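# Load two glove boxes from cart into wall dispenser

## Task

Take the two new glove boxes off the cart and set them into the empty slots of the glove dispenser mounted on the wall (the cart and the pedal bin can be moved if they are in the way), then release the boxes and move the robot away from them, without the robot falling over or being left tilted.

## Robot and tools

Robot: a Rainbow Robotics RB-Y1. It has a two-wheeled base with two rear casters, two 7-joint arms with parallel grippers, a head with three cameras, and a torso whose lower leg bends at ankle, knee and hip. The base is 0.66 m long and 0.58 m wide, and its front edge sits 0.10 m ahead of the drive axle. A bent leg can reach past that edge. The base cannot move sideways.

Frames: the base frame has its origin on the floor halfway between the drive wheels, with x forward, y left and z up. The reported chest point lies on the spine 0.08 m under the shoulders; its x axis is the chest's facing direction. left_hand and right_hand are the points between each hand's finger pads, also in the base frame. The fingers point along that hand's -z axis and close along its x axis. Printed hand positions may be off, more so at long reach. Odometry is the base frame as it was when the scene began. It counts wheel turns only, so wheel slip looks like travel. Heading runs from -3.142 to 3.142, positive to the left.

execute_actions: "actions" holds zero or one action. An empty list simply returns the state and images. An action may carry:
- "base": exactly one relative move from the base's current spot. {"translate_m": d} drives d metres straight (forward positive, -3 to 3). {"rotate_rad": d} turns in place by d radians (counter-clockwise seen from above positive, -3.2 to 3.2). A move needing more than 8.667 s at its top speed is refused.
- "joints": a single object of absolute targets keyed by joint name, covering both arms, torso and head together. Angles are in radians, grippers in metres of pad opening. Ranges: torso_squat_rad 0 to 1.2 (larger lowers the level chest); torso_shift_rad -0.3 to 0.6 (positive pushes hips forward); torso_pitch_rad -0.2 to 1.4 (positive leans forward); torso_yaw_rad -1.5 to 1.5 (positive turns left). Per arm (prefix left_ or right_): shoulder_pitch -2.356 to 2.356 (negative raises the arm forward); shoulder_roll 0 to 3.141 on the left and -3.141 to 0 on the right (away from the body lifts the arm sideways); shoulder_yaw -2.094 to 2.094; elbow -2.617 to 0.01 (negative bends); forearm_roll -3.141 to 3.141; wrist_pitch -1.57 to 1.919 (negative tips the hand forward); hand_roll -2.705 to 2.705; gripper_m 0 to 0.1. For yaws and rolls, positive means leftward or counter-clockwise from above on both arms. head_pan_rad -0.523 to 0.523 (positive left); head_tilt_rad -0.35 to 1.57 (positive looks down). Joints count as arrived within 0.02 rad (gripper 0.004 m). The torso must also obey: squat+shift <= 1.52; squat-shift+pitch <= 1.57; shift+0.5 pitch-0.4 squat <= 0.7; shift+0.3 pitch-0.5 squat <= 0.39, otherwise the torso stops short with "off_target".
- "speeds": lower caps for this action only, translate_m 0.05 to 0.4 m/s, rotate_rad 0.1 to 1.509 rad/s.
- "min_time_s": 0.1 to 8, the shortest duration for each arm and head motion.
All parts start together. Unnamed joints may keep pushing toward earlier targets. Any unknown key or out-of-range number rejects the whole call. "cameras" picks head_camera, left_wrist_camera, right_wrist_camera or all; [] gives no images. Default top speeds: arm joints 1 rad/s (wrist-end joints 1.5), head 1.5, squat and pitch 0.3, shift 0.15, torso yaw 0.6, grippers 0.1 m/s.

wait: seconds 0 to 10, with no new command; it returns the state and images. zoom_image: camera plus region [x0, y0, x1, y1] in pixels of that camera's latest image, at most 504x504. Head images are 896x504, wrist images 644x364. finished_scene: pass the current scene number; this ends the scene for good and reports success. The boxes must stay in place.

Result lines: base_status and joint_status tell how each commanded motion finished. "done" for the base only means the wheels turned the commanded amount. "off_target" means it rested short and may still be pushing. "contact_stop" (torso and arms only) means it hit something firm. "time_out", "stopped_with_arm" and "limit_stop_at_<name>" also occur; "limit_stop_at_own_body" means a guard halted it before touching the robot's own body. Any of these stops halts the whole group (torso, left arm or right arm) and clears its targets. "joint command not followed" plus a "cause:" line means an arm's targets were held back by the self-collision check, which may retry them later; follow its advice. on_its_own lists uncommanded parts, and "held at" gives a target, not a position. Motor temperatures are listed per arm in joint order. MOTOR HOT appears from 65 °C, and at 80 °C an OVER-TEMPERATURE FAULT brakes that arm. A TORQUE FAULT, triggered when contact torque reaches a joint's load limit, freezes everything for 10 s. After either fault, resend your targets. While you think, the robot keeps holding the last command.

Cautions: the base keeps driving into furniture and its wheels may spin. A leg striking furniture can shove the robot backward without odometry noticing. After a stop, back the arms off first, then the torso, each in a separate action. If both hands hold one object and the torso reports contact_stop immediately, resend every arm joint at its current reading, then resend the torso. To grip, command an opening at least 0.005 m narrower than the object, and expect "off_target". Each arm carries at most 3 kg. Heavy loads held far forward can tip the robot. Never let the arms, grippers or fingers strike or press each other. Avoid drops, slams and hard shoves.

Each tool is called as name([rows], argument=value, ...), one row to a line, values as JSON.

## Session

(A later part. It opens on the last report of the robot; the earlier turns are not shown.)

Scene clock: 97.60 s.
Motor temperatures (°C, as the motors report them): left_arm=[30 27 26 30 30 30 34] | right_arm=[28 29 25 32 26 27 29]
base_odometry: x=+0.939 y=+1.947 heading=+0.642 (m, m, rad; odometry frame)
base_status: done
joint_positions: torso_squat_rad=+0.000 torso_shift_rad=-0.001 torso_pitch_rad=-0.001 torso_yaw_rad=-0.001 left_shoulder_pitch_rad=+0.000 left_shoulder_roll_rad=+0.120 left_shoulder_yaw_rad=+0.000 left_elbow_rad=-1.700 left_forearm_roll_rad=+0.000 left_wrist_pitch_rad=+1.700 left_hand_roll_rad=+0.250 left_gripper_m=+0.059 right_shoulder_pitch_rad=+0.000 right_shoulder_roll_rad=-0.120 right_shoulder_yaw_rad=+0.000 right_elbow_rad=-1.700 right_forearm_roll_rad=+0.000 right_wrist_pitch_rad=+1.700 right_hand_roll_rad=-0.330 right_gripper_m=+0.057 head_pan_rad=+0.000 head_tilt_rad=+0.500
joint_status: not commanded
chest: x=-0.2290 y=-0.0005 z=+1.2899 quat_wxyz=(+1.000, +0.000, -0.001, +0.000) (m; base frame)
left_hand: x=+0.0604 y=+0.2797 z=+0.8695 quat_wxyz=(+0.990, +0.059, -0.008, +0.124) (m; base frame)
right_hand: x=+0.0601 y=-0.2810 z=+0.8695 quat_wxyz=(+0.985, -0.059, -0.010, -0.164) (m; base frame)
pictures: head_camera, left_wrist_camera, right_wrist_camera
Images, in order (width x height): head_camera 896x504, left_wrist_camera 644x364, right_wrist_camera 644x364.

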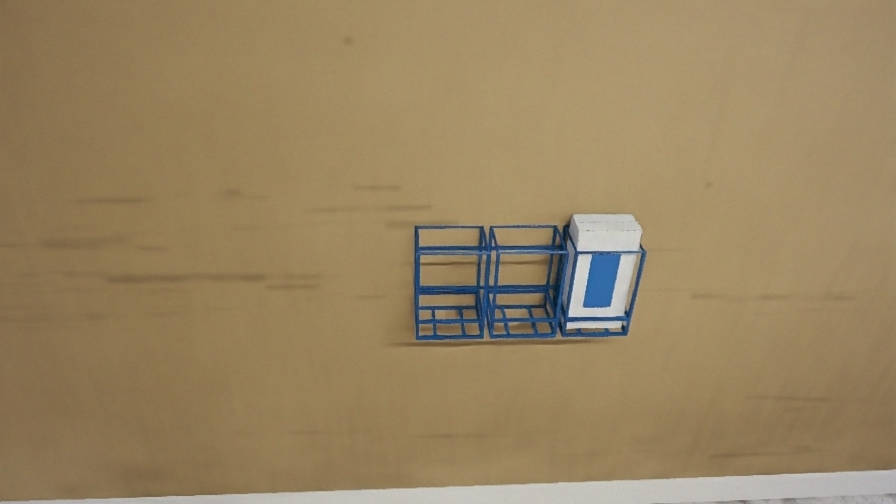

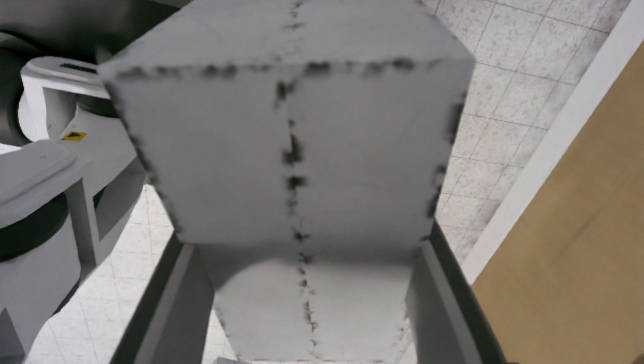

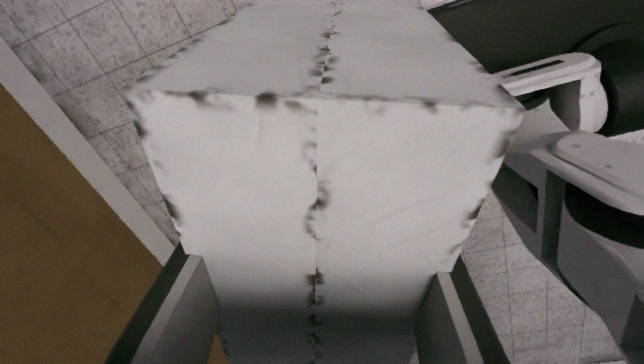

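execute_actions([
  {"base":{"translate_m":0.42},"joints":{"head_tilt_rad":0.75,"head_pan_rad":-0.15,"right_shoulder_pitch_rad":-1.616,"right_shoulder_roll_rad":-0.312,"right_shoulder_yaw_rad":-0.35,"right_elbow_rad":-0.3,"right_wrist_pitch_rad":1.9,"right_hand_roll_rad":-0.05},"min_time_s":2.5},
])

Scene clock: 104.30 s.
Motor temperatures (°C, as the motors report them): left_arm=[30 27 26 30 30 30 34] | right_arm=[28 29 25 32 26 27 29]
base_odometry: x=+1.276 y=+2.198 heading=+0.642 (m, m, rad; odometry frame)
base_status: done
joint_positions: torso_squat_rad=+0.000 torso_shift_rad=-0.001 torso_pitch_rad=-0.001 torso_yaw_rad=-0.001 left_shoulder_pitch_rad=+0.000 left_shoulder_roll_rad=+0.120 left_shoulder_yaw_rad=+0.000 left_elbow_rad=-1.700 left_forearm_roll_rad=+0.000 left_wrist_pitch_rad=+1.700 left_hand_roll_rad=+0.250 left_gripper_m=+0.059 right_shoulder_pitch_rad=-1.616 right_shoulder_roll_rad=-0.312 right_shoulder_yaw_rad=-0.349 right_elbow_rad=-0.300 right_forearm_roll_rad=+0.000 right_wrist_pitch_rad=+1.900 right_hand_roll_rad=-0.050 right_gripper_m=+0.057 head_pan_rad=-0.150 head_tilt_rad=+0.750
joint_status: all done
chest: x=-0.2291 y=-0.0005 z=+1.2899 quat_wxyz=(+1.000, +0.000, -0.001, +0.000) (m; base frame)
left_hand: x=+0.0603 y=+0.2797 z=+0.8695 quat_wxyz=(+0.990, +0.059, -0.008, +0.124) (m; base frame)
right_hand: x=+0.2975 y=-0.1943 z=+1.2326 quat_wxyz=(+1.000, -0.001, -0.001, +0.000) (m; base frame)
pictures: head_camera, left_wrist_camera, right_wrist_camera
Images, in order (width x height): head_camera 896x504, left_wrist_camera 644x364, right_wrist_camera 644x364.

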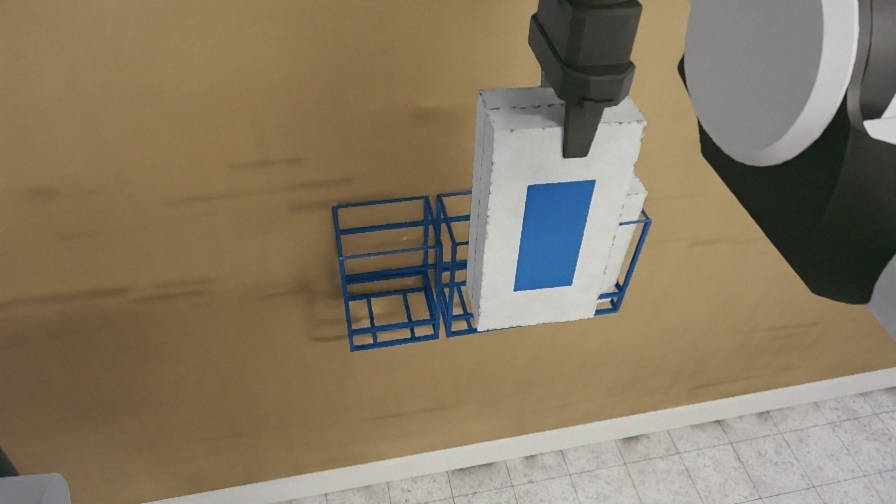

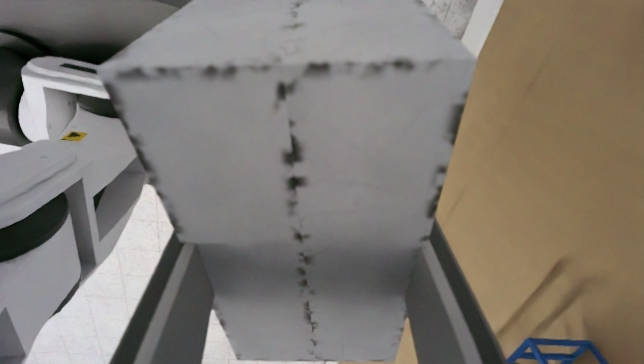

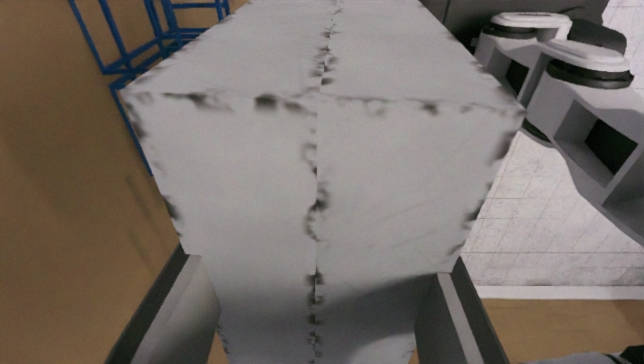

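execute_actions([
  {"base":{"translate_m":0.16},"joints":{"head_tilt_rad":0.85},"speeds":{"translate_m":0.15}},
], cameras=["head_camera","right_wrist_camera"])

Scene clock: 107.90 s.
Motor temperatures (°C, as the motors report them): left_arm=[30 27 26 30 30 30 34] | right_arm=[28 29 25 32 26 27 29]
base_odometry: x=+1.404 y=+2.294 heading=+0.643 (m, m, rad; odometry frame)
base_status: done
joint_positions: torso_squat_rad=+0.000 torso_shift_rad=-0.001 torso_pitch_rad=-0.001 torso_yaw_rad=-0.001 left_shoulder_pitch_rad=+0.000 left_shoulder_roll_rad=+0.120 left_shoulder_yaw_rad=+0.000 left_elbow_rad=-1.700 left_forearm_roll_rad=+0.000 left_wrist_pitch_rad=+1.700 left_hand_roll_rad=+0.250 left_gripper_m=+0.059 right_shoulder_pitch_rad=-1.616 right_shoulder_roll_rad=-0.312 right_shoulder_yaw_rad=-0.349 right_elbow_rad=-0.300 right_forearm_roll_rad=+0.000 right_wrist_pitch_rad=+1.900 right_hand_roll_rad=-0.050 right_gripper_m=+0.057 head_pan_rad=-0.150 head_tilt_rad=+0.850
joint_status: all done
chest: x=-0.2290 y=-0.0005 z=+1.2899 quat_wxyz=(+1.000, +0.000, -0.001, +0.000) (m; base frame)
left_hand: x=+0.0603 y=+0.2797 z=+0.8695 quat_wxyz=(+0.990, +0.059, -0.008, +0.124) (m; base frame)
right_hand: x=+0.2975 y=-0.1943 z=+1.2326 quat_wxyz=(+1.000, -0.001, -0.001, +0.000) (m; base frame)
pictures: head_camera, right_wrist_camera
Images, in order (width x height): head_camera 896x504, right_wrist_camera 644x364.

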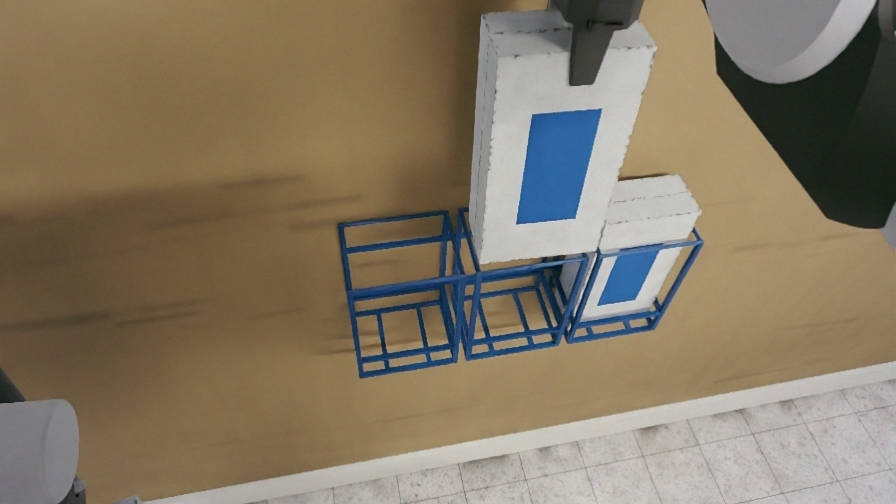

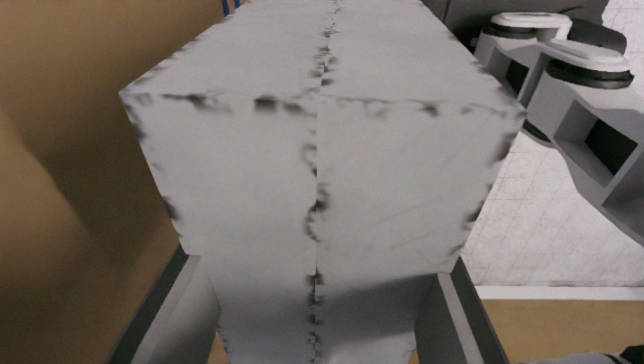

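execute_actions([
  {"base":{"translate_m":0.03},"joints":{"torso_squat_rad":0.36,"right_hand_roll_rad":0.01}},
], cameras=["head_camera","right_wrist_camera"])

execute_actions([
  {"joints":{"torso_squat_rad":0.45}},
], cameras=["head_camera"])

Scene clock: 112.40 s.
Motor temperatures (°C, as the motors report them): left_arm=[29 27 26 31 30 30 34] | right_arm=[28 29 25 32 26 27 29]
base_odometry: x=+1.428 y=+2.312 heading=+0.644 (m, m, rad; odometry frame)
base_status: done
joint_positions: torso_squat_rad=+0.360 torso_shift_rad=-0.001 torso_pitch_rad=-0.001 torso_yaw_rad=-0.001 left_shoulder_pitch_rad=+0.000 left_shoulder_roll_rad=+0.120 left_shoulder_yaw_rad=+0.000 left_elbow_rad=-1.700 left_forearm_roll_rad=+0.000 left_wrist_pitch_rad=+1.700 left_hand_roll_rad=+0.250 left_gripper_m=+0.059 right_shoulder_pitch_rad=-1.616 right_shoulder_roll_rad=-0.312 right_shoulder_yaw_rad=-0.349 right_elbow_rad=-0.300 right_forearm_roll_rad=+0.000 right_wrist_pitch_rad=+1.900 right_hand_roll_rad=+0.010 right_gripper_m=+0.057 head_pan_rad=-0.150 head_tilt_rad=+0.850
joint_status: all done
chest: x=-0.2290 y=-0.0004 z=+1.2451 quat_wxyz=(+1.000, +0.000, -0.001, +0.000) (m; base frame)
left_hand: x=+0.0604 y=+0.2798 z=+0.8247 quat_wxyz=(+0.990, +0.059, -0.008, +0.124) (m; base frame)
right_hand: x=+0.2975 y=-0.1943 z=+1.1878 quat_wxyz=(+1.000, -0.001, -0.001, +0.030) (m; base frame)
pictures: head_camera, right_wrist_camera
Images, in order (width x height): head_camera 896x504, right_wrist_camera 644x364.

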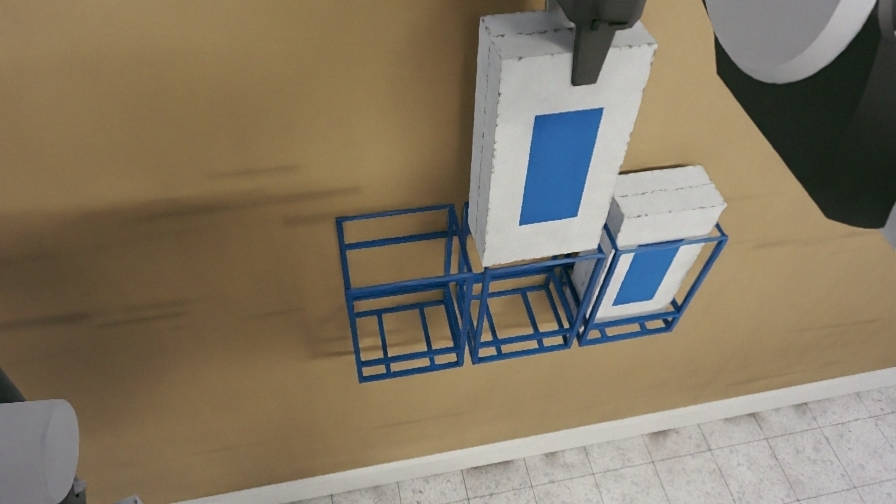

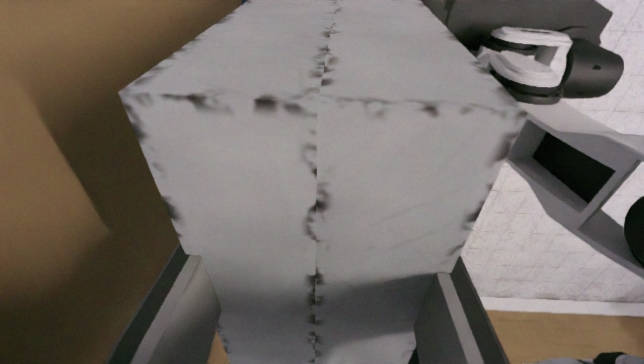

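Scene clock: 113.47 s.
Motor temperatures (°C, as the motors report them): left_arm=[29 27 26 31 30 30 34] | right_arm=[28 29 25 32 26 27 29]
base_odometry: x=+1.428 y=+2.312 heading=+0.644 (m, m, rad; odometry frame)
base_status: not commanded
joint_positions: torso_squat_rad=+0.450 torso_shift_rad=-0.001 torso_pitch_rad=-0.001 torso_yaw_rad=-0.001 left_shoulder_pitch_rad=+0.000 left_shoulder_roll_rad=+0.120 left_shoulder_yaw_rad=+0.000 left_elbow_rad=-1.700 left_forearm_roll_rad=+0.000 left_wrist_pitch_rad=+1.700 left_hand_roll_rad=+0.250 left_gripper_m=+0.059 right_shoulder_pitch_rad=-1.616 right_shoulder_roll_rad=-0.312 right_shoulder_yaw_rad=-0.349 right_elbow_rad=-0.300 right_forearm_roll_rad=+0.000 right_wrist_pitch_rad=+1.900 right_hand_roll_rad=+0.010 right_gripper_m=+0.057 head_pan_rad=-0.150 head_tilt_rad=+0.850
joint_status: all done
chest: x=-0.2290 y=-0.0004 z=+1.2202 quat_wxyz=(+1.000, +0.000, -0.001, +0.000) (m; base frame)
left_hand: x=+0.0604 y=+0.2798 z=+0.7999 quat_wxyz=(+0.990, +0.059, -0.008, +0.124) (m; base frame)
right_hand: x=+0.2976 y=-0.1943 z=+1.1630 quat_wxyz=(+1.000, -0.001, -0.001, +0.030) (m; base frame)
pictures: head_camera
Images, in order (width x height): head_camera 896x504.

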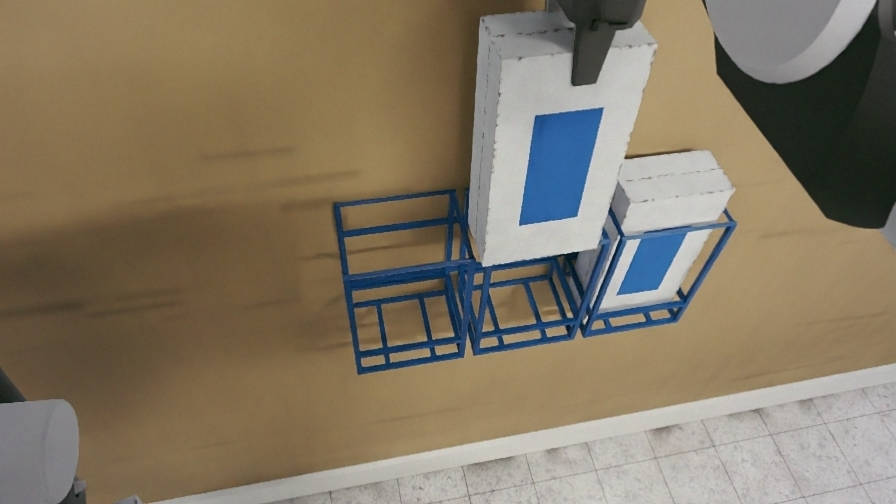

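execute_actions([
  {"base":{"translate_m":0.03},"joints":{"torso_yaw_rad":-0.022,"right_hand_roll_rad":0.03},"speeds":{"translate_m":0.05}},
], cameras=["head_camera"])

execute_actions([
  {"joints":{"torso_squat_rad":0.5}},
], cameras=["head_camera","right_wrist_camera"])

zoom_image(camera="head_camera", region=[400,150,700,350])

Scene clock: 117.63 s.
Motor temperatures (°C, as the motors report them): left_arm=[29 27 26 31 30 30 34] | right_arm=[29 29 25 32 26 27 29]
base_odometry: x=+1.451 y=+2.330 heading=+0.645 (m, m, rad; odometry frame)
base_status: done
joint_positions: torso_squat_rad=+0.451 torso_shift_rad=-0.004 torso_pitch_rad=-0.007 torso_yaw_rad=-0.022 left_shoulder_pitch_rad=+0.000 left_shoulder_roll_rad=+0.120 left_shoulder_yaw_rad=+0.000 left_elbow_rad=-1.700 left_forearm_roll_rad=+0.000 left_wrist_pitch_rad=+1.700 left_hand_roll_rad=+0.250 left_gripper_m=+0.059 right_shoulder_pitch_rad=-1.613 right_shoulder_roll_rad=-0.303 right_shoulder_yaw_rad=-0.349 right_elbow_rad=-0.298 right_forearm_roll_rad=+0.000 right_wrist_pitch_rad=+1.900 right_hand_roll_rad=+0.030 right_gripper_m=+0.057 head_pan_rad=-0.150 head_tilt_rad=+0.850
joint_status: all done
chest: x=-0.2327 y=+0.0001 z=+1.2200 quat_wxyz=(+1.000, +0.000, -0.003, -0.011) (m; base frame)
left_hand: x=+0.0651 y=+0.2736 z=+0.8010 quat_wxyz=(+0.992, +0.059, -0.011, +0.114) (m; base frame)
right_hand: x=+0.2886 y=-0.2017 z=+1.1621 quat_wxyz=(+0.999, -0.001, +0.001, +0.032) (m; base frame)
pictures: head_camera
Images, in order (width x height): head_camera 896x504.

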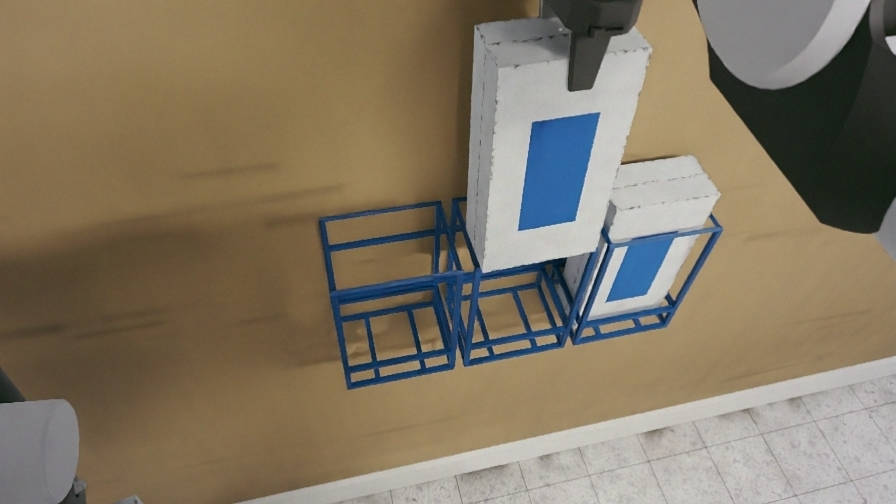

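Scene clock: 118.33 s.
Motor temperatures (°C, as the motors report them): left_arm=[29 27 26 31 30 30 34] | right_arm=[29 29 25 32 26 27 29]
base_odometry: x=+1.451 y=+2.330 heading=+0.645 (m, m, rad; odometry frame)
base_status: not commanded
joint_positions: torso_squat_rad=+0.453 torso_shift_rad=-0.007 torso_pitch_rad=-0.011 torso_yaw_rad=-0.023 left_shoulder_pitch_rad=+0.000 left_shoulder_roll_rad=+0.120 left_shoulder_yaw_rad=+0.000 left_elbow_rad=-1.700 left_forearm_roll_rad=+0.000 left_wrist_pitch_rad=+1.700 left_hand_roll_rad=+0.250 left_gripper_m=+0.059 right_shoulder_pitch_rad=-1.615 right_shoulder_roll_rad=-0.311 right_shoulder_yaw_rad=-0.349 right_elbow_rad=-0.300 right_forearm_roll_rad=+0.000 right_wrist_pitch_rad=+1.900 right_hand_roll_rad=+0.030 right_gripper_m=+0.057 head_pan_rad=-0.150 head_tilt_rad=+0.850
joint_status: torso_squat_rad contact_stop (moved +0.003 of +0.049)
on_its_own: torso_squat_rad is held at +0.453, not at your +0.500, since a contact_stop
chest: x=-0.2355 y=-0.0004 z=+1.2192 quat_wxyz=(+1.000, +0.000, -0.006, -0.011) (m; base frame)
left_hand: x=+0.0640 y=+0.2734 z=+0.8017 quat_wxyz=(+0.992, +0.059, -0.013, +0.114) (m; base frame)
right_hand: x=+0.2871 y=-0.2057 z=+1.1667 quat_wxyz=(+1.000, -0.001, -0.005, +0.029) (m; base frame)
pictures: head_camera, right_wrist_camera
Images, in order (width x height): head_camera 896x504, right_wrist_camera 644x364.

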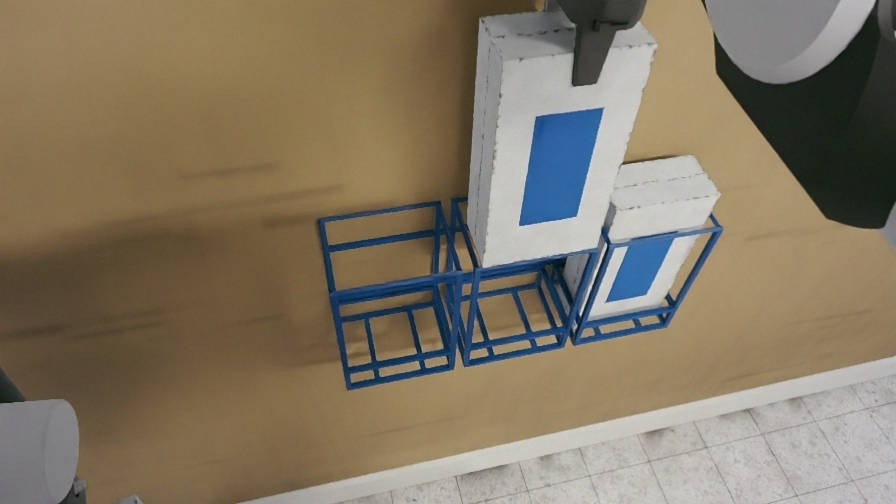

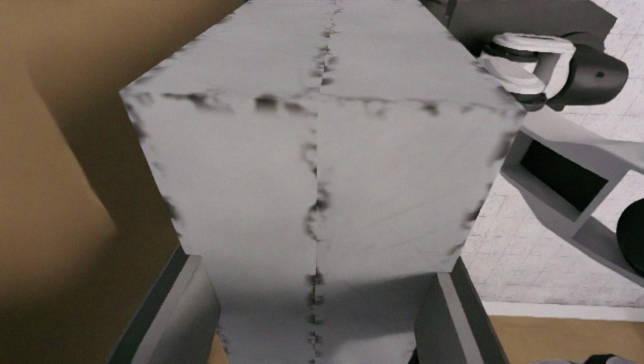

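Region (400, 150, 700, 350) of head_camera's 896x504 image, scaled by 1.680, with more detail than that image has.

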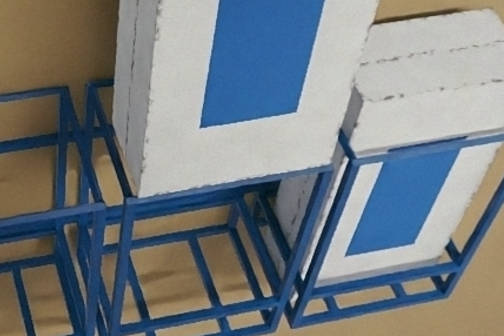

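execute_actions([
  {"base":{"translate_m":-0.015},"joints":{"torso_yaw_rad":-0.013,"right_wrist_pitch_rad":1.81,"right_hand_roll_rad":0.04},"min_time_s":1},
], cameras=[])

execute_actions([
  {"joints":{"torso_squat_rad":0.54}},
], cameras=["head_camera","right_wrist_camera"])

zoom_image(camera="head_camera", region=[400,120,700,320])

Scene clock: 122.27 s.
Motor temperatures (°C, as the motors report them): left_arm=[29 27 26 31 30 30 34] | right_arm=[29 29 25 32 26 27 29]
base_odometry: x=+1.439 y=+2.321 heading=+0.646 (m, m, rad; odometry frame)
base_status: done
joint_positions: torso_squat_rad=+0.453 torso_shift_rad=-0.006 torso_pitch_rad=-0.010 torso_yaw_rad=-0.013 left_shoulder_pitch_rad=+0.000 left_shoulder_roll_rad=+0.120 left_shoulder_yaw_rad=+0.000 left_elbow_rad=-1.700 left_forearm_roll_rad=+0.000 left_wrist_pitch_rad=+1.700 left_hand_roll_rad=+0.250 left_gripper_m=+0.059 right_shoulder_pitch_rad=-1.616 right_shoulder_roll_rad=-0.312 right_shoulder_yaw_rad=-0.350 right_elbow_rad=-0.300 right_forearm_roll_rad=+0.000 right_wrist_pitch_rad=+1.810 right_hand_roll_rad=+0.040 right_gripper_m=+0.057 head_pan_rad=-0.150 head_tilt_rad=+0.850
joint_status: all done
on_its_own: torso_squat_rad is held at +0.453, not at your +0.500, since a contact_stop
chest: x=-0.2352 y=-0.0004 z=+1.2192 quat_wxyz=(+1.000, +0.000, -0.005, -0.007) (m; base frame)
left_hand: x=+0.0615 y=+0.2762 z=+0.8015 quat_wxyz=(+0.991, +0.059, -0.013, +0.118) (m; base frame)
right_hand: x=+0.3101 y=-0.2002 z=+1.1677 quat_wxyz=(+0.998, -0.001, -0.050, +0.039) (m; base frame)
pictures: none
No camera images: the call's "cameras" was empty. Leave "cameras" out to get every camera's image.

Scene clock: 123.33 s.
Motor temperatures (°C, as the motors report them): left_arm=[29 27 26 31 30 30 34] | right_arm=[29 29 25 32 26 27 29]
base_odometry: x=+1.439 y=+2.321 heading=+0.646 (m, m, rad; odometry frame)
base_status: not commanded
joint_positions: torso_squat_rad=+0.540 torso_shift_rad=-0.006 torso_pitch_rad=-0.010 torso_yaw_rad=-0.013 left_shoulder_pitch_rad=+0.000 left_shoulder_roll_rad=+0.120 left_shoulder_yaw_rad=+0.000 left_elbow_rad=-1.700 left_forearm_roll_rad=+0.000 left_wrist_pitch_rad=+1.700 left_hand_roll_rad=+0.250 left_gripper_m=+0.059 right_shoulder_pitch_rad=-1.616 right_shoulder_roll_rad=-0.312 right_shoulder_yaw_rad=-0.350 right_elbow_rad=-0.300 right_forearm_roll_rad=+0.000 right_wrist_pitch_rad=+1.810 right_hand_roll_rad=+0.040 right_gripper_m=+0.057 head_pan_rad=-0.150 head_tilt_rad=+0.850
joint_status: all done
chest: x=-0.2350 y=-0.0004 z=+1.1903 quat_wxyz=(+1.000, +0.000, -0.005, -0.007) (m; base frame)
left_hand: x=+0.0617 y=+0.2762 z=+0.7726 quat_wxyz=(+0.991, +0.059, -0.013, +0.118) (m; base frame)
right_hand: x=+0.3103 y=-0.2002 z=+1.1390 quat_wxyz=(+0.998, -0.001, -0.050, +0.038) (m; base frame)
pictures: head_camera, right_wrist_camera
Images, in order (width x height): head_camera 896x504, right_wrist_camera 644x364.

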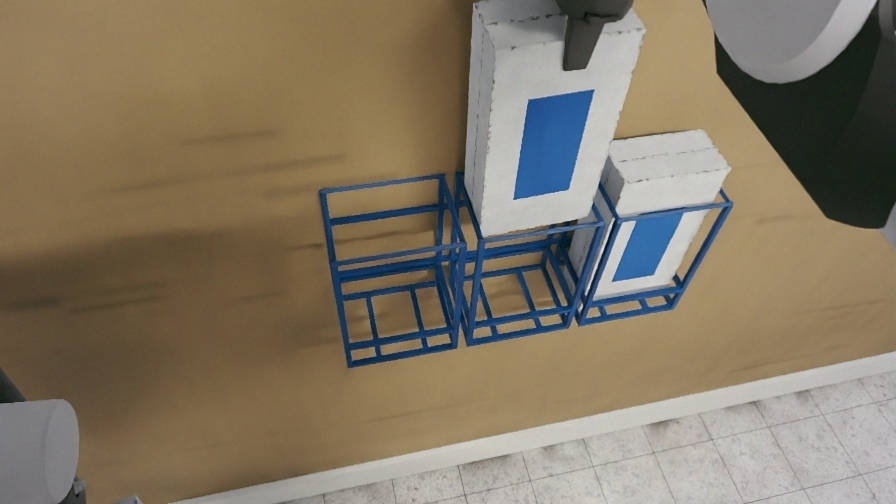

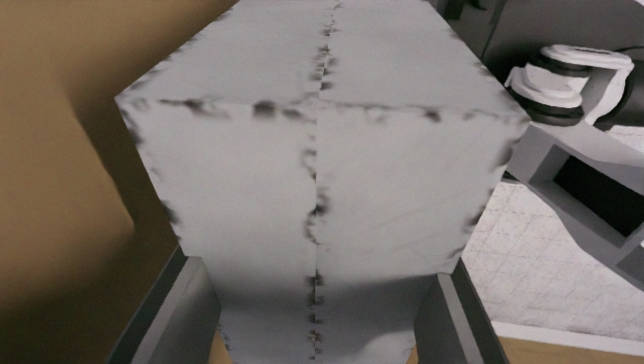

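Region (400, 120, 700, 320) of head_camera's 896x504 image, scaled by 1.680, with more detail than that image has.

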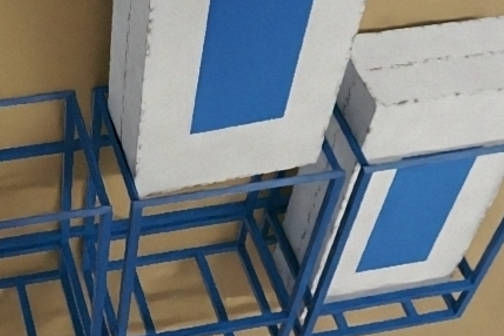

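execute_actions([
  {"joints":{"torso_squat_rad":0.51,"torso_yaw_rad":-0.03,"right_hand_roll_rad":0.03}},
], cameras=[])

execute_actions([
  {"joints":{"torso_squat_rad":0.6}},
], cameras=["head_camera"])

Scene clock: 126.07 s.
Motor temperatures (°C, as the motors report them): left_arm=[29 27 26 31 30 30 34] | right_arm=[29 29 25 32 26 27 29]
base_odometry: x=+1.439 y=+2.321 heading=+0.646 (m, m, rad; odometry frame)
base_status: not commanded
joint_positions: torso_squat_rad=+0.510 torso_shift_rad=-0.006 torso_pitch_rad=-0.010 torso_yaw_rad=-0.030 left_shoulder_pitch_rad=+0.000 left_shoulder_roll_rad=+0.120 left_shoulder_yaw_rad=+0.000 left_elbow_rad=-1.700 left_forearm_roll_rad=+0.000 left_wrist_pitch_rad=+1.700 left_hand_roll_rad=+0.250 left_gripper_m=+0.059 right_shoulder_pitch_rad=-1.616 right_shoulder_roll_rad=-0.312 right_shoulder_yaw_rad=-0.350 right_elbow_rad=-0.300 right_forearm_roll_rad=+0.000 right_wrist_pitch_rad=+1.810 right_hand_roll_rad=+0.030 right_gripper_m=+0.057 head_pan_rad=-0.150 head_tilt_rad=+0.850
joint_status: all done
chest: x=-0.2350 y=-0.0004 z=+1.2008 quat_wxyz=(+1.000, +0.000, -0.005, -0.015) (m; base frame)
left_hand: x=+0.0663 y=+0.2712 z=+0.7831 quat_wxyz=(+0.992, +0.059, -0.013, +0.110) (m; base frame)
right_hand: x=+0.3069 y=-0.2094 z=+1.1494 quat_wxyz=(+0.998, -0.001, -0.050, +0.025) (m; base frame)
pictures: none
No camera images: the call's "cameras" was empty. Leave "cameras" out to get every camera's image.

Scene clock: 127.13 s.
Motor temperatures (°C, as the motors report them): left_arm=[29 27 26 31 30 30 34] | right_arm=[29 29 25 32 26 27 29]
base_odometry: x=+1.439 y=+2.321 heading=+0.646 (m, m, rad; odometry frame)
base_status: not commanded
joint_positions: torso_squat_rad=+0.600 torso_shift_rad=-0.006 torso_pitch_rad=-0.010 torso_yaw_rad=-0.030 left_shoulder_pitch_rad=+0.000 left_shoulder_roll_rad=+0.120 left_shoulder_yaw_rad=+0.000 left_elbow_rad=-1.700 left_forearm_roll_rad=+0.000 left_wrist_pitch_rad=+1.700 left_hand_roll_rad=+0.250 left_gripper_m=+0.059 right_shoulder_pitch_rad=-1.616 right_shoulder_roll_rad=-0.312 right_shoulder_yaw_rad=-0.350 right_elbow_rad=-0.300 right_forearm_roll_rad=+0.000 right_wrist_pitch_rad=+1.810 right_hand_roll_rad=+0.030 right_gripper_m=+0.057 head_pan_rad=-0.150 head_tilt_rad=+0.850
joint_status: all done
chest: x=-0.2349 y=-0.0004 z=+1.1676 quat_wxyz=(+1.000, +0.000, -0.005, -0.015) (m; base frame)
left_hand: x=+0.0665 y=+0.2712 z=+0.7500 quat_wxyz=(+0.992, +0.059, -0.013, +0.110) (m; base frame)
right_hand: x=+0.3070 y=-0.2093 z=+1.1163 quat_wxyz=(+0.998, -0.001, -0.050, +0.025) (m; base frame)
pictures: head_camera
Images, in order (width x height): head_camera 896x504.

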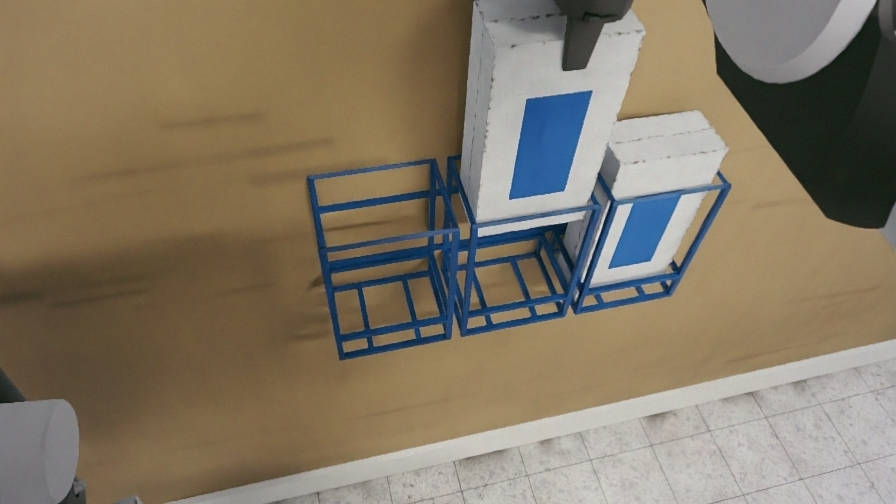

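execute_actions([
  {"base":{"translate_m":0.006},"joints":{"torso_squat_rad":0.78,"torso_yaw_rad":-0.022,"head_tilt_rad":0.7}},
], cameras=["head_camera"])

execute_actions([
  {"joints":{"torso_squat_rad":0.89}},
], cameras=["head_camera","right_wrist_camera"])

Scene clock: 130.70 s.
Motor temperatures (°C, as the motors report them): left_arm=[29 27 26 31 30 30 34] | right_arm=[29 29 25 32 26 27 29]
base_odometry: x=+1.444 y=+2.324 heading=+0.646 (m, m, rad; odometry frame)
base_status: done
joint_positions: torso_squat_rad=+0.780 torso_shift_rad=-0.006 torso_pitch_rad=-0.011 torso_yaw_rad=-0.022 left_shoulder_pitch_rad=+0.000 left_shoulder_roll_rad=+0.120 left_shoulder_yaw_rad=+0.000 left_elbow_rad=-1.700 left_forearm_roll_rad=+0.000 left_wrist_pitch_rad=+1.700 left_hand_roll_rad=+0.250 left_gripper_m=+0.059 right_shoulder_pitch_rad=-1.616 right_shoulder_roll_rad=-0.312 right_shoulder_yaw_rad=-0.350 right_elbow_rad=-0.300 right_forearm_roll_rad=+0.000 right_wrist_pitch_rad=+1.810 right_hand_roll_rad=+0.030 right_gripper_m=+0.057 head_pan_rad=-0.150 head_tilt_rad=+0.700
joint_status: all done
chest: x=-0.2344 y=-0.0003 z=+1.0875 quat_wxyz=(+1.000, +0.000, -0.005, -0.011) (m; base frame)
left_hand: x=+0.0648 y=+0.2736 z=+0.6699 quat_wxyz=(+0.992, +0.059, -0.013, +0.114) (m; base frame)
right_hand: x=+0.3091 y=-0.2050 z=+1.0362 quat_wxyz=(+0.998, -0.001, -0.050, +0.029) (m; base frame)
pictures: head_camera
Images, in order (width x height): head_camera 896x504.

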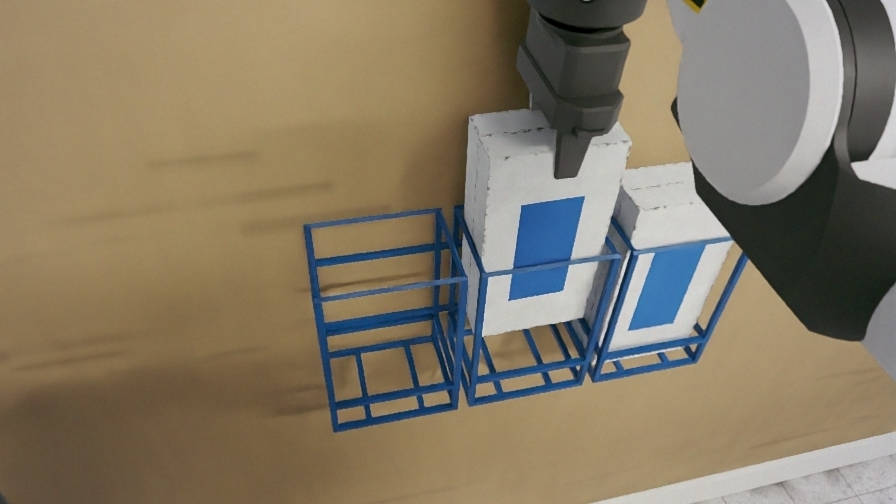

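Scene clock: 131.83 s.
Motor temperatures (°C, as the motors report them): left_arm=[29 27 26 31 30 30 34] | right_arm=[29 29 25 32 26 27 29]
base_odometry: x=+1.444 y=+2.324 heading=+0.646 (m, m, rad; odometry frame)
base_status: not commanded
joint_positions: torso_squat_rad=+0.890 torso_shift_rad=-0.006 torso_pitch_rad=-0.011 torso_yaw_rad=-0.022 left_shoulder_pitch_rad=+0.000 left_shoulder_roll_rad=+0.120 left_shoulder_yaw_rad=+0.000 left_elbow_rad=-1.700 left_forearm_roll_rad=+0.000 left_wrist_pitch_rad=+1.700 left_hand_roll_rad=+0.250 left_gripper_m=+0.059 right_shoulder_pitch_rad=-1.616 right_shoulder_roll_rad=-0.312 right_shoulder_yaw_rad=-0.350 right_elbow_rad=-0.300 right_forearm_roll_rad=+0.000 right_wrist_pitch_rad=+1.810 right_hand_roll_rad=+0.030 right_gripper_m=+0.057 head_pan_rad=-0.150 head_tilt_rad=+0.700
joint_status: all done
chest: x=-0.2341 y=-0.0003 z=+1.0305 quat_wxyz=(+1.000, +0.000, -0.005, -0.011) (m; base frame)
left_hand: x=+0.0652 y=+0.2736 z=+0.6129 quat_wxyz=(+0.992, +0.059, -0.013, +0.114) (m; base frame)
right_hand: x=+0.3094 y=-0.2051 z=+0.9793 quat_wxyz=(+0.998, -0.001, -0.050, +0.029) (m; base frame)
pictures: head_camera, right_wrist_camera
Images, in order (width x height): head_camera 896x504, right_wrist_camera 644x364.

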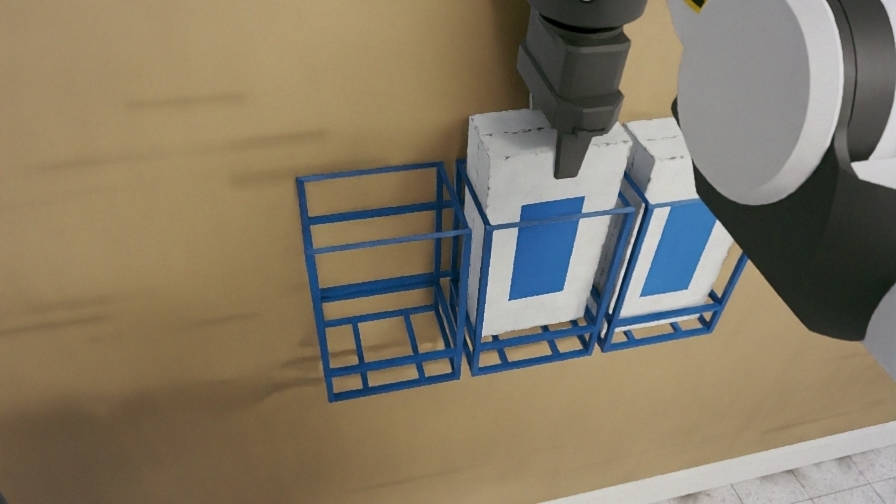

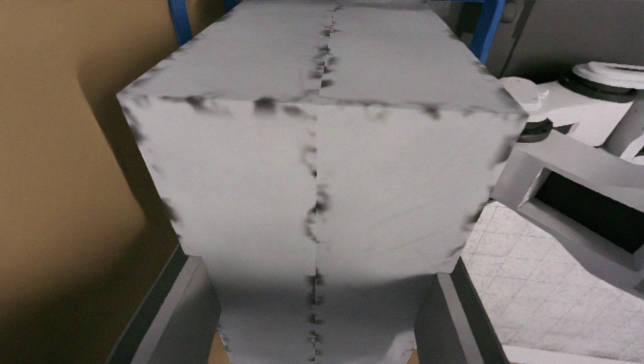

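execute_actions([
  {"joints":{"torso_squat_rad":0.925}},
], cameras=[])

execute_actions([
  {"joints":{"right_gripper_m":0.07}},
], cameras=[])

execute_actions([
  {"joints":{"torso_squat_rad":0.7}},
], cameras=["head_camera"])

execute_actions([
  {"base":{"translate_m":-0.3},"joints":{"torso_squat_rad":0.4}},
], cameras=[])

execute_actions([
  {"joints":{"torso_yaw_rad":-0.27,"torso_pitch_rad":-0.05,"head_pan_rad":0.2,"head_tilt_rad":0.85,"left_shoulder_pitch_rad":-1.669,"left_shoulder_roll_rad":0.086,"left_shoulder_yaw_rad":0.362,"left_elbow_rad":-0.3,"left_wrist_pitch_rad":1.87,"left_hand_roll_rad":0.56,"right_shoulder_pitch_rad":0,"right_shoulder_roll_rad":-0.15,"right_shoulder_yaw_rad":0,"right_elbow_rad":-1.0,"right_wrist_pitch_rad":0.6},"min_time_s":2.5},
], cameras=[])

execute_actions([
  {"base":{"translate_m":0.29},"speeds":{"translate_m":0.2}},
], cameras=["head_camera","left_wrist_camera"])

Scene clock: 141.73 s.
Motor temperatures (°C, as the motors report them): left_arm=[29 27 26 31 30 30 34] | right_arm=[29 29 25 32 26 27 29]
base_odometry: x=+1.444 y=+2.324 heading=+0.646 (m, m, rad; odometry frame)
base_status: not commanded
joint_positions: torso_squat_rad=+0.925 torso_shift_rad=-0.006 torso_pitch_rad=-0.011 torso_yaw_rad=-0.022 left_shoulder_pitch_rad=+0.000 left_shoulder_roll_rad=+0.120 left_shoulder_yaw_rad=+0.000 left_elbow_rad=-1.700 left_forearm_roll_rad=+0.000 left_wrist_pitch_rad=+1.700 left_hand_roll_rad=+0.250 left_gripper_m=+0.059 right_shoulder_pitch_rad=-1.616 right_shoulder_roll_rad=-0.312 right_shoulder_yaw_rad=-0.350 right_elbow_rad=-0.300 right_forearm_roll_rad=+0.000 right_wrist_pitch_rad=+1.810 right_hand_roll_rad=+0.030 right_gripper_m=+0.057 head_pan_rad=-0.150 head_tilt_rad=+0.700
joint_status: all done
chest: x=-0.2340 y=-0.0003 z=+1.0112 quat_wxyz=(+1.000, +0.000, -0.005, -0.011) (m; base frame)
left_hand: x=+0.0653 y=+0.2737 z=+0.5936 quat_wxyz=(+0.992, +0.059, -0.013, +0.114) (m; base frame)
right_hand: x=+0.3095 y=-0.2051 z=+0.9601 quat_wxyz=(+0.998, -0.001, -0.050, +0.029) (m; base frame)
pictures: none
No camera images: the call's "cameras" was empty. Leave "cameras" out to get every camera's image.

Scene clock: 142.47 s.
Motor temperatures (°C, as the motors report them): left_arm=[29 27 26 31 30 30 34] | right_arm=[29 29 25 32 26 27 29]
base_odometry: x=+1.444 y=+2.324 heading=+0.646 (m, m, rad; odometry frame)
base_status: not commanded
joint_positions: torso_squat_rad=+0.925 torso_shift_rad=-0.006 torso_pitch_rad=-0.011 torso_yaw_rad=-0.022 left_shoulder_pitch_rad=+0.000 left_shoulder_roll_rad=+0.120 left_shoulder_yaw_rad=+0.000 left_elbow_rad=-1.700 left_forearm_roll_rad=+0.000 left_wrist_pitch_rad=+1.700 left_hand_roll_rad=+0.250 left_gripper_m=+0.059 right_shoulder_pitch_rad=-1.616 right_shoulder_roll_rad=-0.312 right_shoulder_yaw_rad=-0.350 right_elbow_rad=-0.300 right_forearm_roll_rad=+0.000 right_wrist_pitch_rad=+1.810 right_hand_roll_rad=+0.030 right_gripper_m=+0.070 head_pan_rad=-0.150 head_tilt_rad=+0.700
joint_status: all done
chest: x=-0.2340 y=-0.0003 z=+1.0112 quat_wxyz=(+1.000, +0.000, -0.005, -0.011) (m; base frame)
left_hand: x=+0.0653 y=+0.2737 z=+0.5936 quat_wxyz=(+0.992, +0.059, -0.013, +0.114) (m; base frame)
right_hand: x=+0.3095 y=-0.2051 z=+0.9601 quat_wxyz=(+0.998, -0.001, -0.050, +0.029) (m; base frame)
pictures: none
No camera images: the call's "cameras" was empty. Leave "cameras" out to get every camera's image.

Scene clock: 144.00 s.
Motor temperatures (°C, as the motors report them): left_arm=[29 27 26 31 30 30 34] | right_arm=[29 29 25 32 26 27 29]
base_odometry: x=+1.444 y=+2.324 heading=+0.646 (m, m, rad; odometry frame)
base_status: not commanded
joint_positions: torso_squat_rad=+0.700 torso_shift_rad=-0.006 torso_pitch_rad=-0.010 torso_yaw_rad=-0.022 left_shoulder_pitch_rad=+0.000 left_shoulder_roll_rad=+0.120 left_shoulder_yaw_rad=+0.000 left_elbow_rad=-1.700 left_forearm_roll_rad=+0.000 left_wrist_pitch_rad=+1.700 left_hand_roll_rad=+0.250 left_gripper_m=+0.059 right_shoulder_pitch_rad=-1.616 right_shoulder_roll_rad=-0.312 right_shoulder_yaw_rad=-0.350 right_elbow_rad=-0.300 right_forearm_roll_rad=+0.000 right_wrist_pitch_rad=+1.810 right_hand_roll_rad=+0.030 right_gripper_m=+0.070 head_pan_rad=-0.150 head_tilt_rad=+0.700
joint_status: all done
chest: x=-0.2346 y=-0.0004 z=+1.1253 quat_wxyz=(+1.000, +0.000, -0.005, -0.011) (m; base frame)
left_hand: x=+0.0646 y=+0.2736 z=+0.7076 quat_wxyz=(+0.992, +0.059, -0.013, +0.114) (m; base frame)
right_hand: x=+0.3090 y=-0.2050 z=+1.0742 quat_wxyz=(+0.998, -0.001, -0.050, +0.029) (m; base frame)
pictures: head_camera
Images, in order (width x height): head_camera 896x504.

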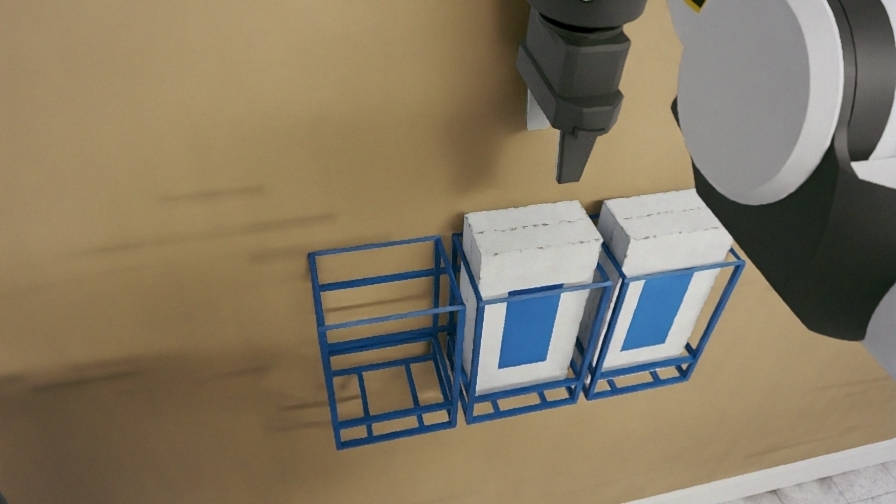

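Scene clock: 146.30 s.
Motor temperatures (°C, as the motors report them): left_arm=[29 27 26 31 30 30 34] | right_arm=[29 29 25 32 26 27 29]
base_odometry: x=+1.205 y=+2.144 heading=+0.644 (m, m, rad; odometry frame)
base_status: done
joint_positions: torso_squat_rad=+0.400 torso_shift_rad=-0.006 torso_pitch_rad=-0.011 torso_yaw_rad=-0.022 left_shoulder_pitch_rad=+0.000 left_shoulder_roll_rad=+0.120 left_shoulder_yaw_rad=+0.000 left_elbow_rad=-1.700 left_forearm_roll_rad=+0.000 left_wrist_pitch_rad=+1.700 left_hand_roll_rad=+0.250 left_gripper_m=+0.059 right_shoulder_pitch_rad=-1.616 right_shoulder_roll_rad=-0.312 right_shoulder_yaw_rad=-0.350 right_elbow_rad=-0.300 right_forearm_roll_rad=+0.000 right_wrist_pitch_rad=+1.810 right_hand_roll_rad=+0.030 right_gripper_m=+0.070 head_pan_rad=-0.150 head_tilt_rad=+0.700
joint_status: all done
chest: x=-0.2353 y=-0.0004 z=+1.2346 quat_wxyz=(+1.000, +0.000, -0.005, -0.011) (m; base frame)
left_hand: x=+0.0639 y=+0.2735 z=+0.8170 quat_wxyz=(+0.992, +0.059, -0.013, +0.114) (m; base frame)
right_hand: x=+0.3083 y=-0.2050 z=+1.1837 quat_wxyz=(+0.998, -0.001, -0.051, +0.029) (m; base frame)
pictures: none
No camera images: the call's "cameras" was empty. Leave "cameras" out to get every camera's image.

Scene clock: 149.13 s.
Motor temperatures (°C, as the motors report them): left_arm=[29 27 26 31 30 30 34] | right_arm=[29 29 25 32 26 27 29]
base_odometry: x=+1.205 y=+2.144 heading=+0.644 (m, m, rad; odometry frame)
base_status: not commanded
joint_positions: torso_squat_rad=+0.400 torso_shift_rad=-0.006 torso_pitch_rad=-0.050 torso_yaw_rad=-0.270 left_shoulder_pitch_rad=-1.668 left_shoulder_roll_rad=+0.086 left_shoulder_yaw_rad=+0.362 left_elbow_rad=-0.300 left_forearm_roll_rad=+0.000 left_wrist_pitch_rad=+1.870 left_hand_roll_rad=+0.560 left_gripper_m=+0.059 right_shoulder_pitch_rad=+0.000 right_shoulder_roll_rad=-0.150 right_shoulder_yaw_rad=+0.000 right_elbow_rad=-1.000 right_forearm_roll_rad=+0.000 right_wrist_pitch_rad=+0.600 right_hand_roll_rad=+0.030 right_gripper_m=+0.070 head_pan_rad=+0.200 head_tilt_rad=+0.850
joint_status: all done
chest: x=-0.2475 y=-0.0005 z=+1.2343 quat_wxyz=(+0.991, +0.003, -0.025, -0.135) (m; base frame)
left_hand: x=+0.2658 y=-0.0655 z=+1.1859 quat_wxyz=(+1.000, +0.000, -0.025, +0.005) (m; base frame)
right_hand: x=+0.0037 y=-0.3919 z=+0.6808 quat_wxyz=(+0.967, -0.100, -0.209, -0.105) (m; base frame)
pictures: none
No camera images: the call's "cameras" was empty. Leave "cameras" out to get every camera's image.

Scene clock: 151.53 s.
Motor temperatures (°C, as the motors report them): left_arm=[29 27 26 31 30 30 34] | right_arm=[29 29 25 32 26 27 29]
base_odometry: x=+1.437 y=+2.318 heading=+0.643 (m, m, rad; odometry frame)
base_status: done
joint_positions: torso_squat_rad=+0.400 torso_shift_rad=-0.006 torso_pitch_rad=-0.050 torso_yaw_rad=-0.270 left_shoulder_pitch_rad=-1.668 left_shoulder_roll_rad=+0.086 left_shoulder_yaw_rad=+0.362 left_elbow_rad=-0.300 left_forearm_roll_rad=+0.000 left_wrist_pitch_rad=+1.870 left_hand_roll_rad=+0.560 left_gripper_m=+0.059 right_shoulder_pitch_rad=+0.000 right_shoulder_roll_rad=-0.150 right_shoulder_yaw_rad=+0.000 right_elbow_rad=-1.000 right_forearm_roll_rad=+0.000 right_wrist_pitch_rad=+0.600 right_hand_roll_rad=+0.030 right_gripper_m=+0.070 head_pan_rad=+0.200 head_tilt_rad=+0.850
joint_status: not commanded
chest: x=-0.2474 y=-0.0005 z=+1.2343 quat_wxyz=(+0.991, +0.003, -0.025, -0.135) (m; base frame)
left_hand: x=+0.2659 y=-0.0655 z=+1.1859 quat_wxyz=(+1.000, +0.000, -0.025, +0.005) (m; base frame)
right_hand: x=+0.0036 y=-0.3919 z=+0.6807 quat_wxyz=(+0.967, -0.100, -0.209, -0.105) (m; base frame)
pictures: head_camera, left_wrist_camera
Images, in order (width x height): head_camera 896x504, left_wrist_camera 644x364.

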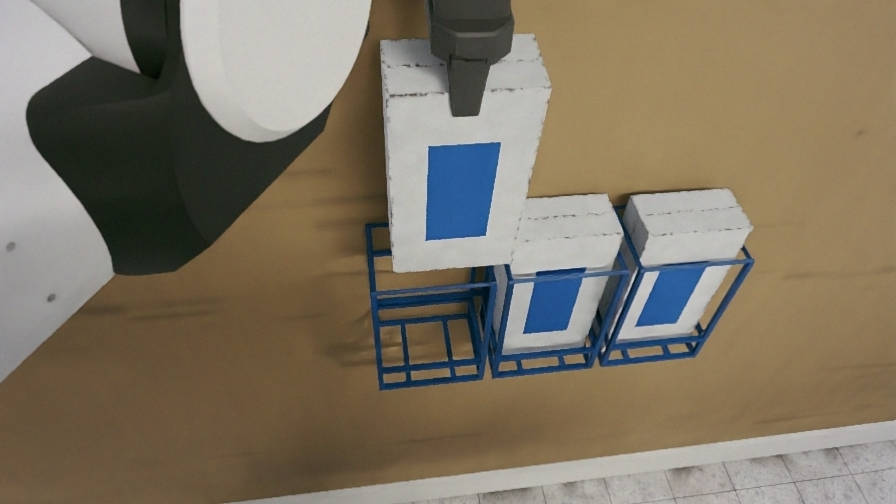

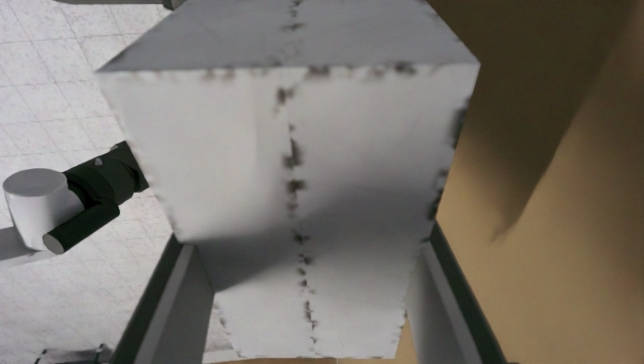

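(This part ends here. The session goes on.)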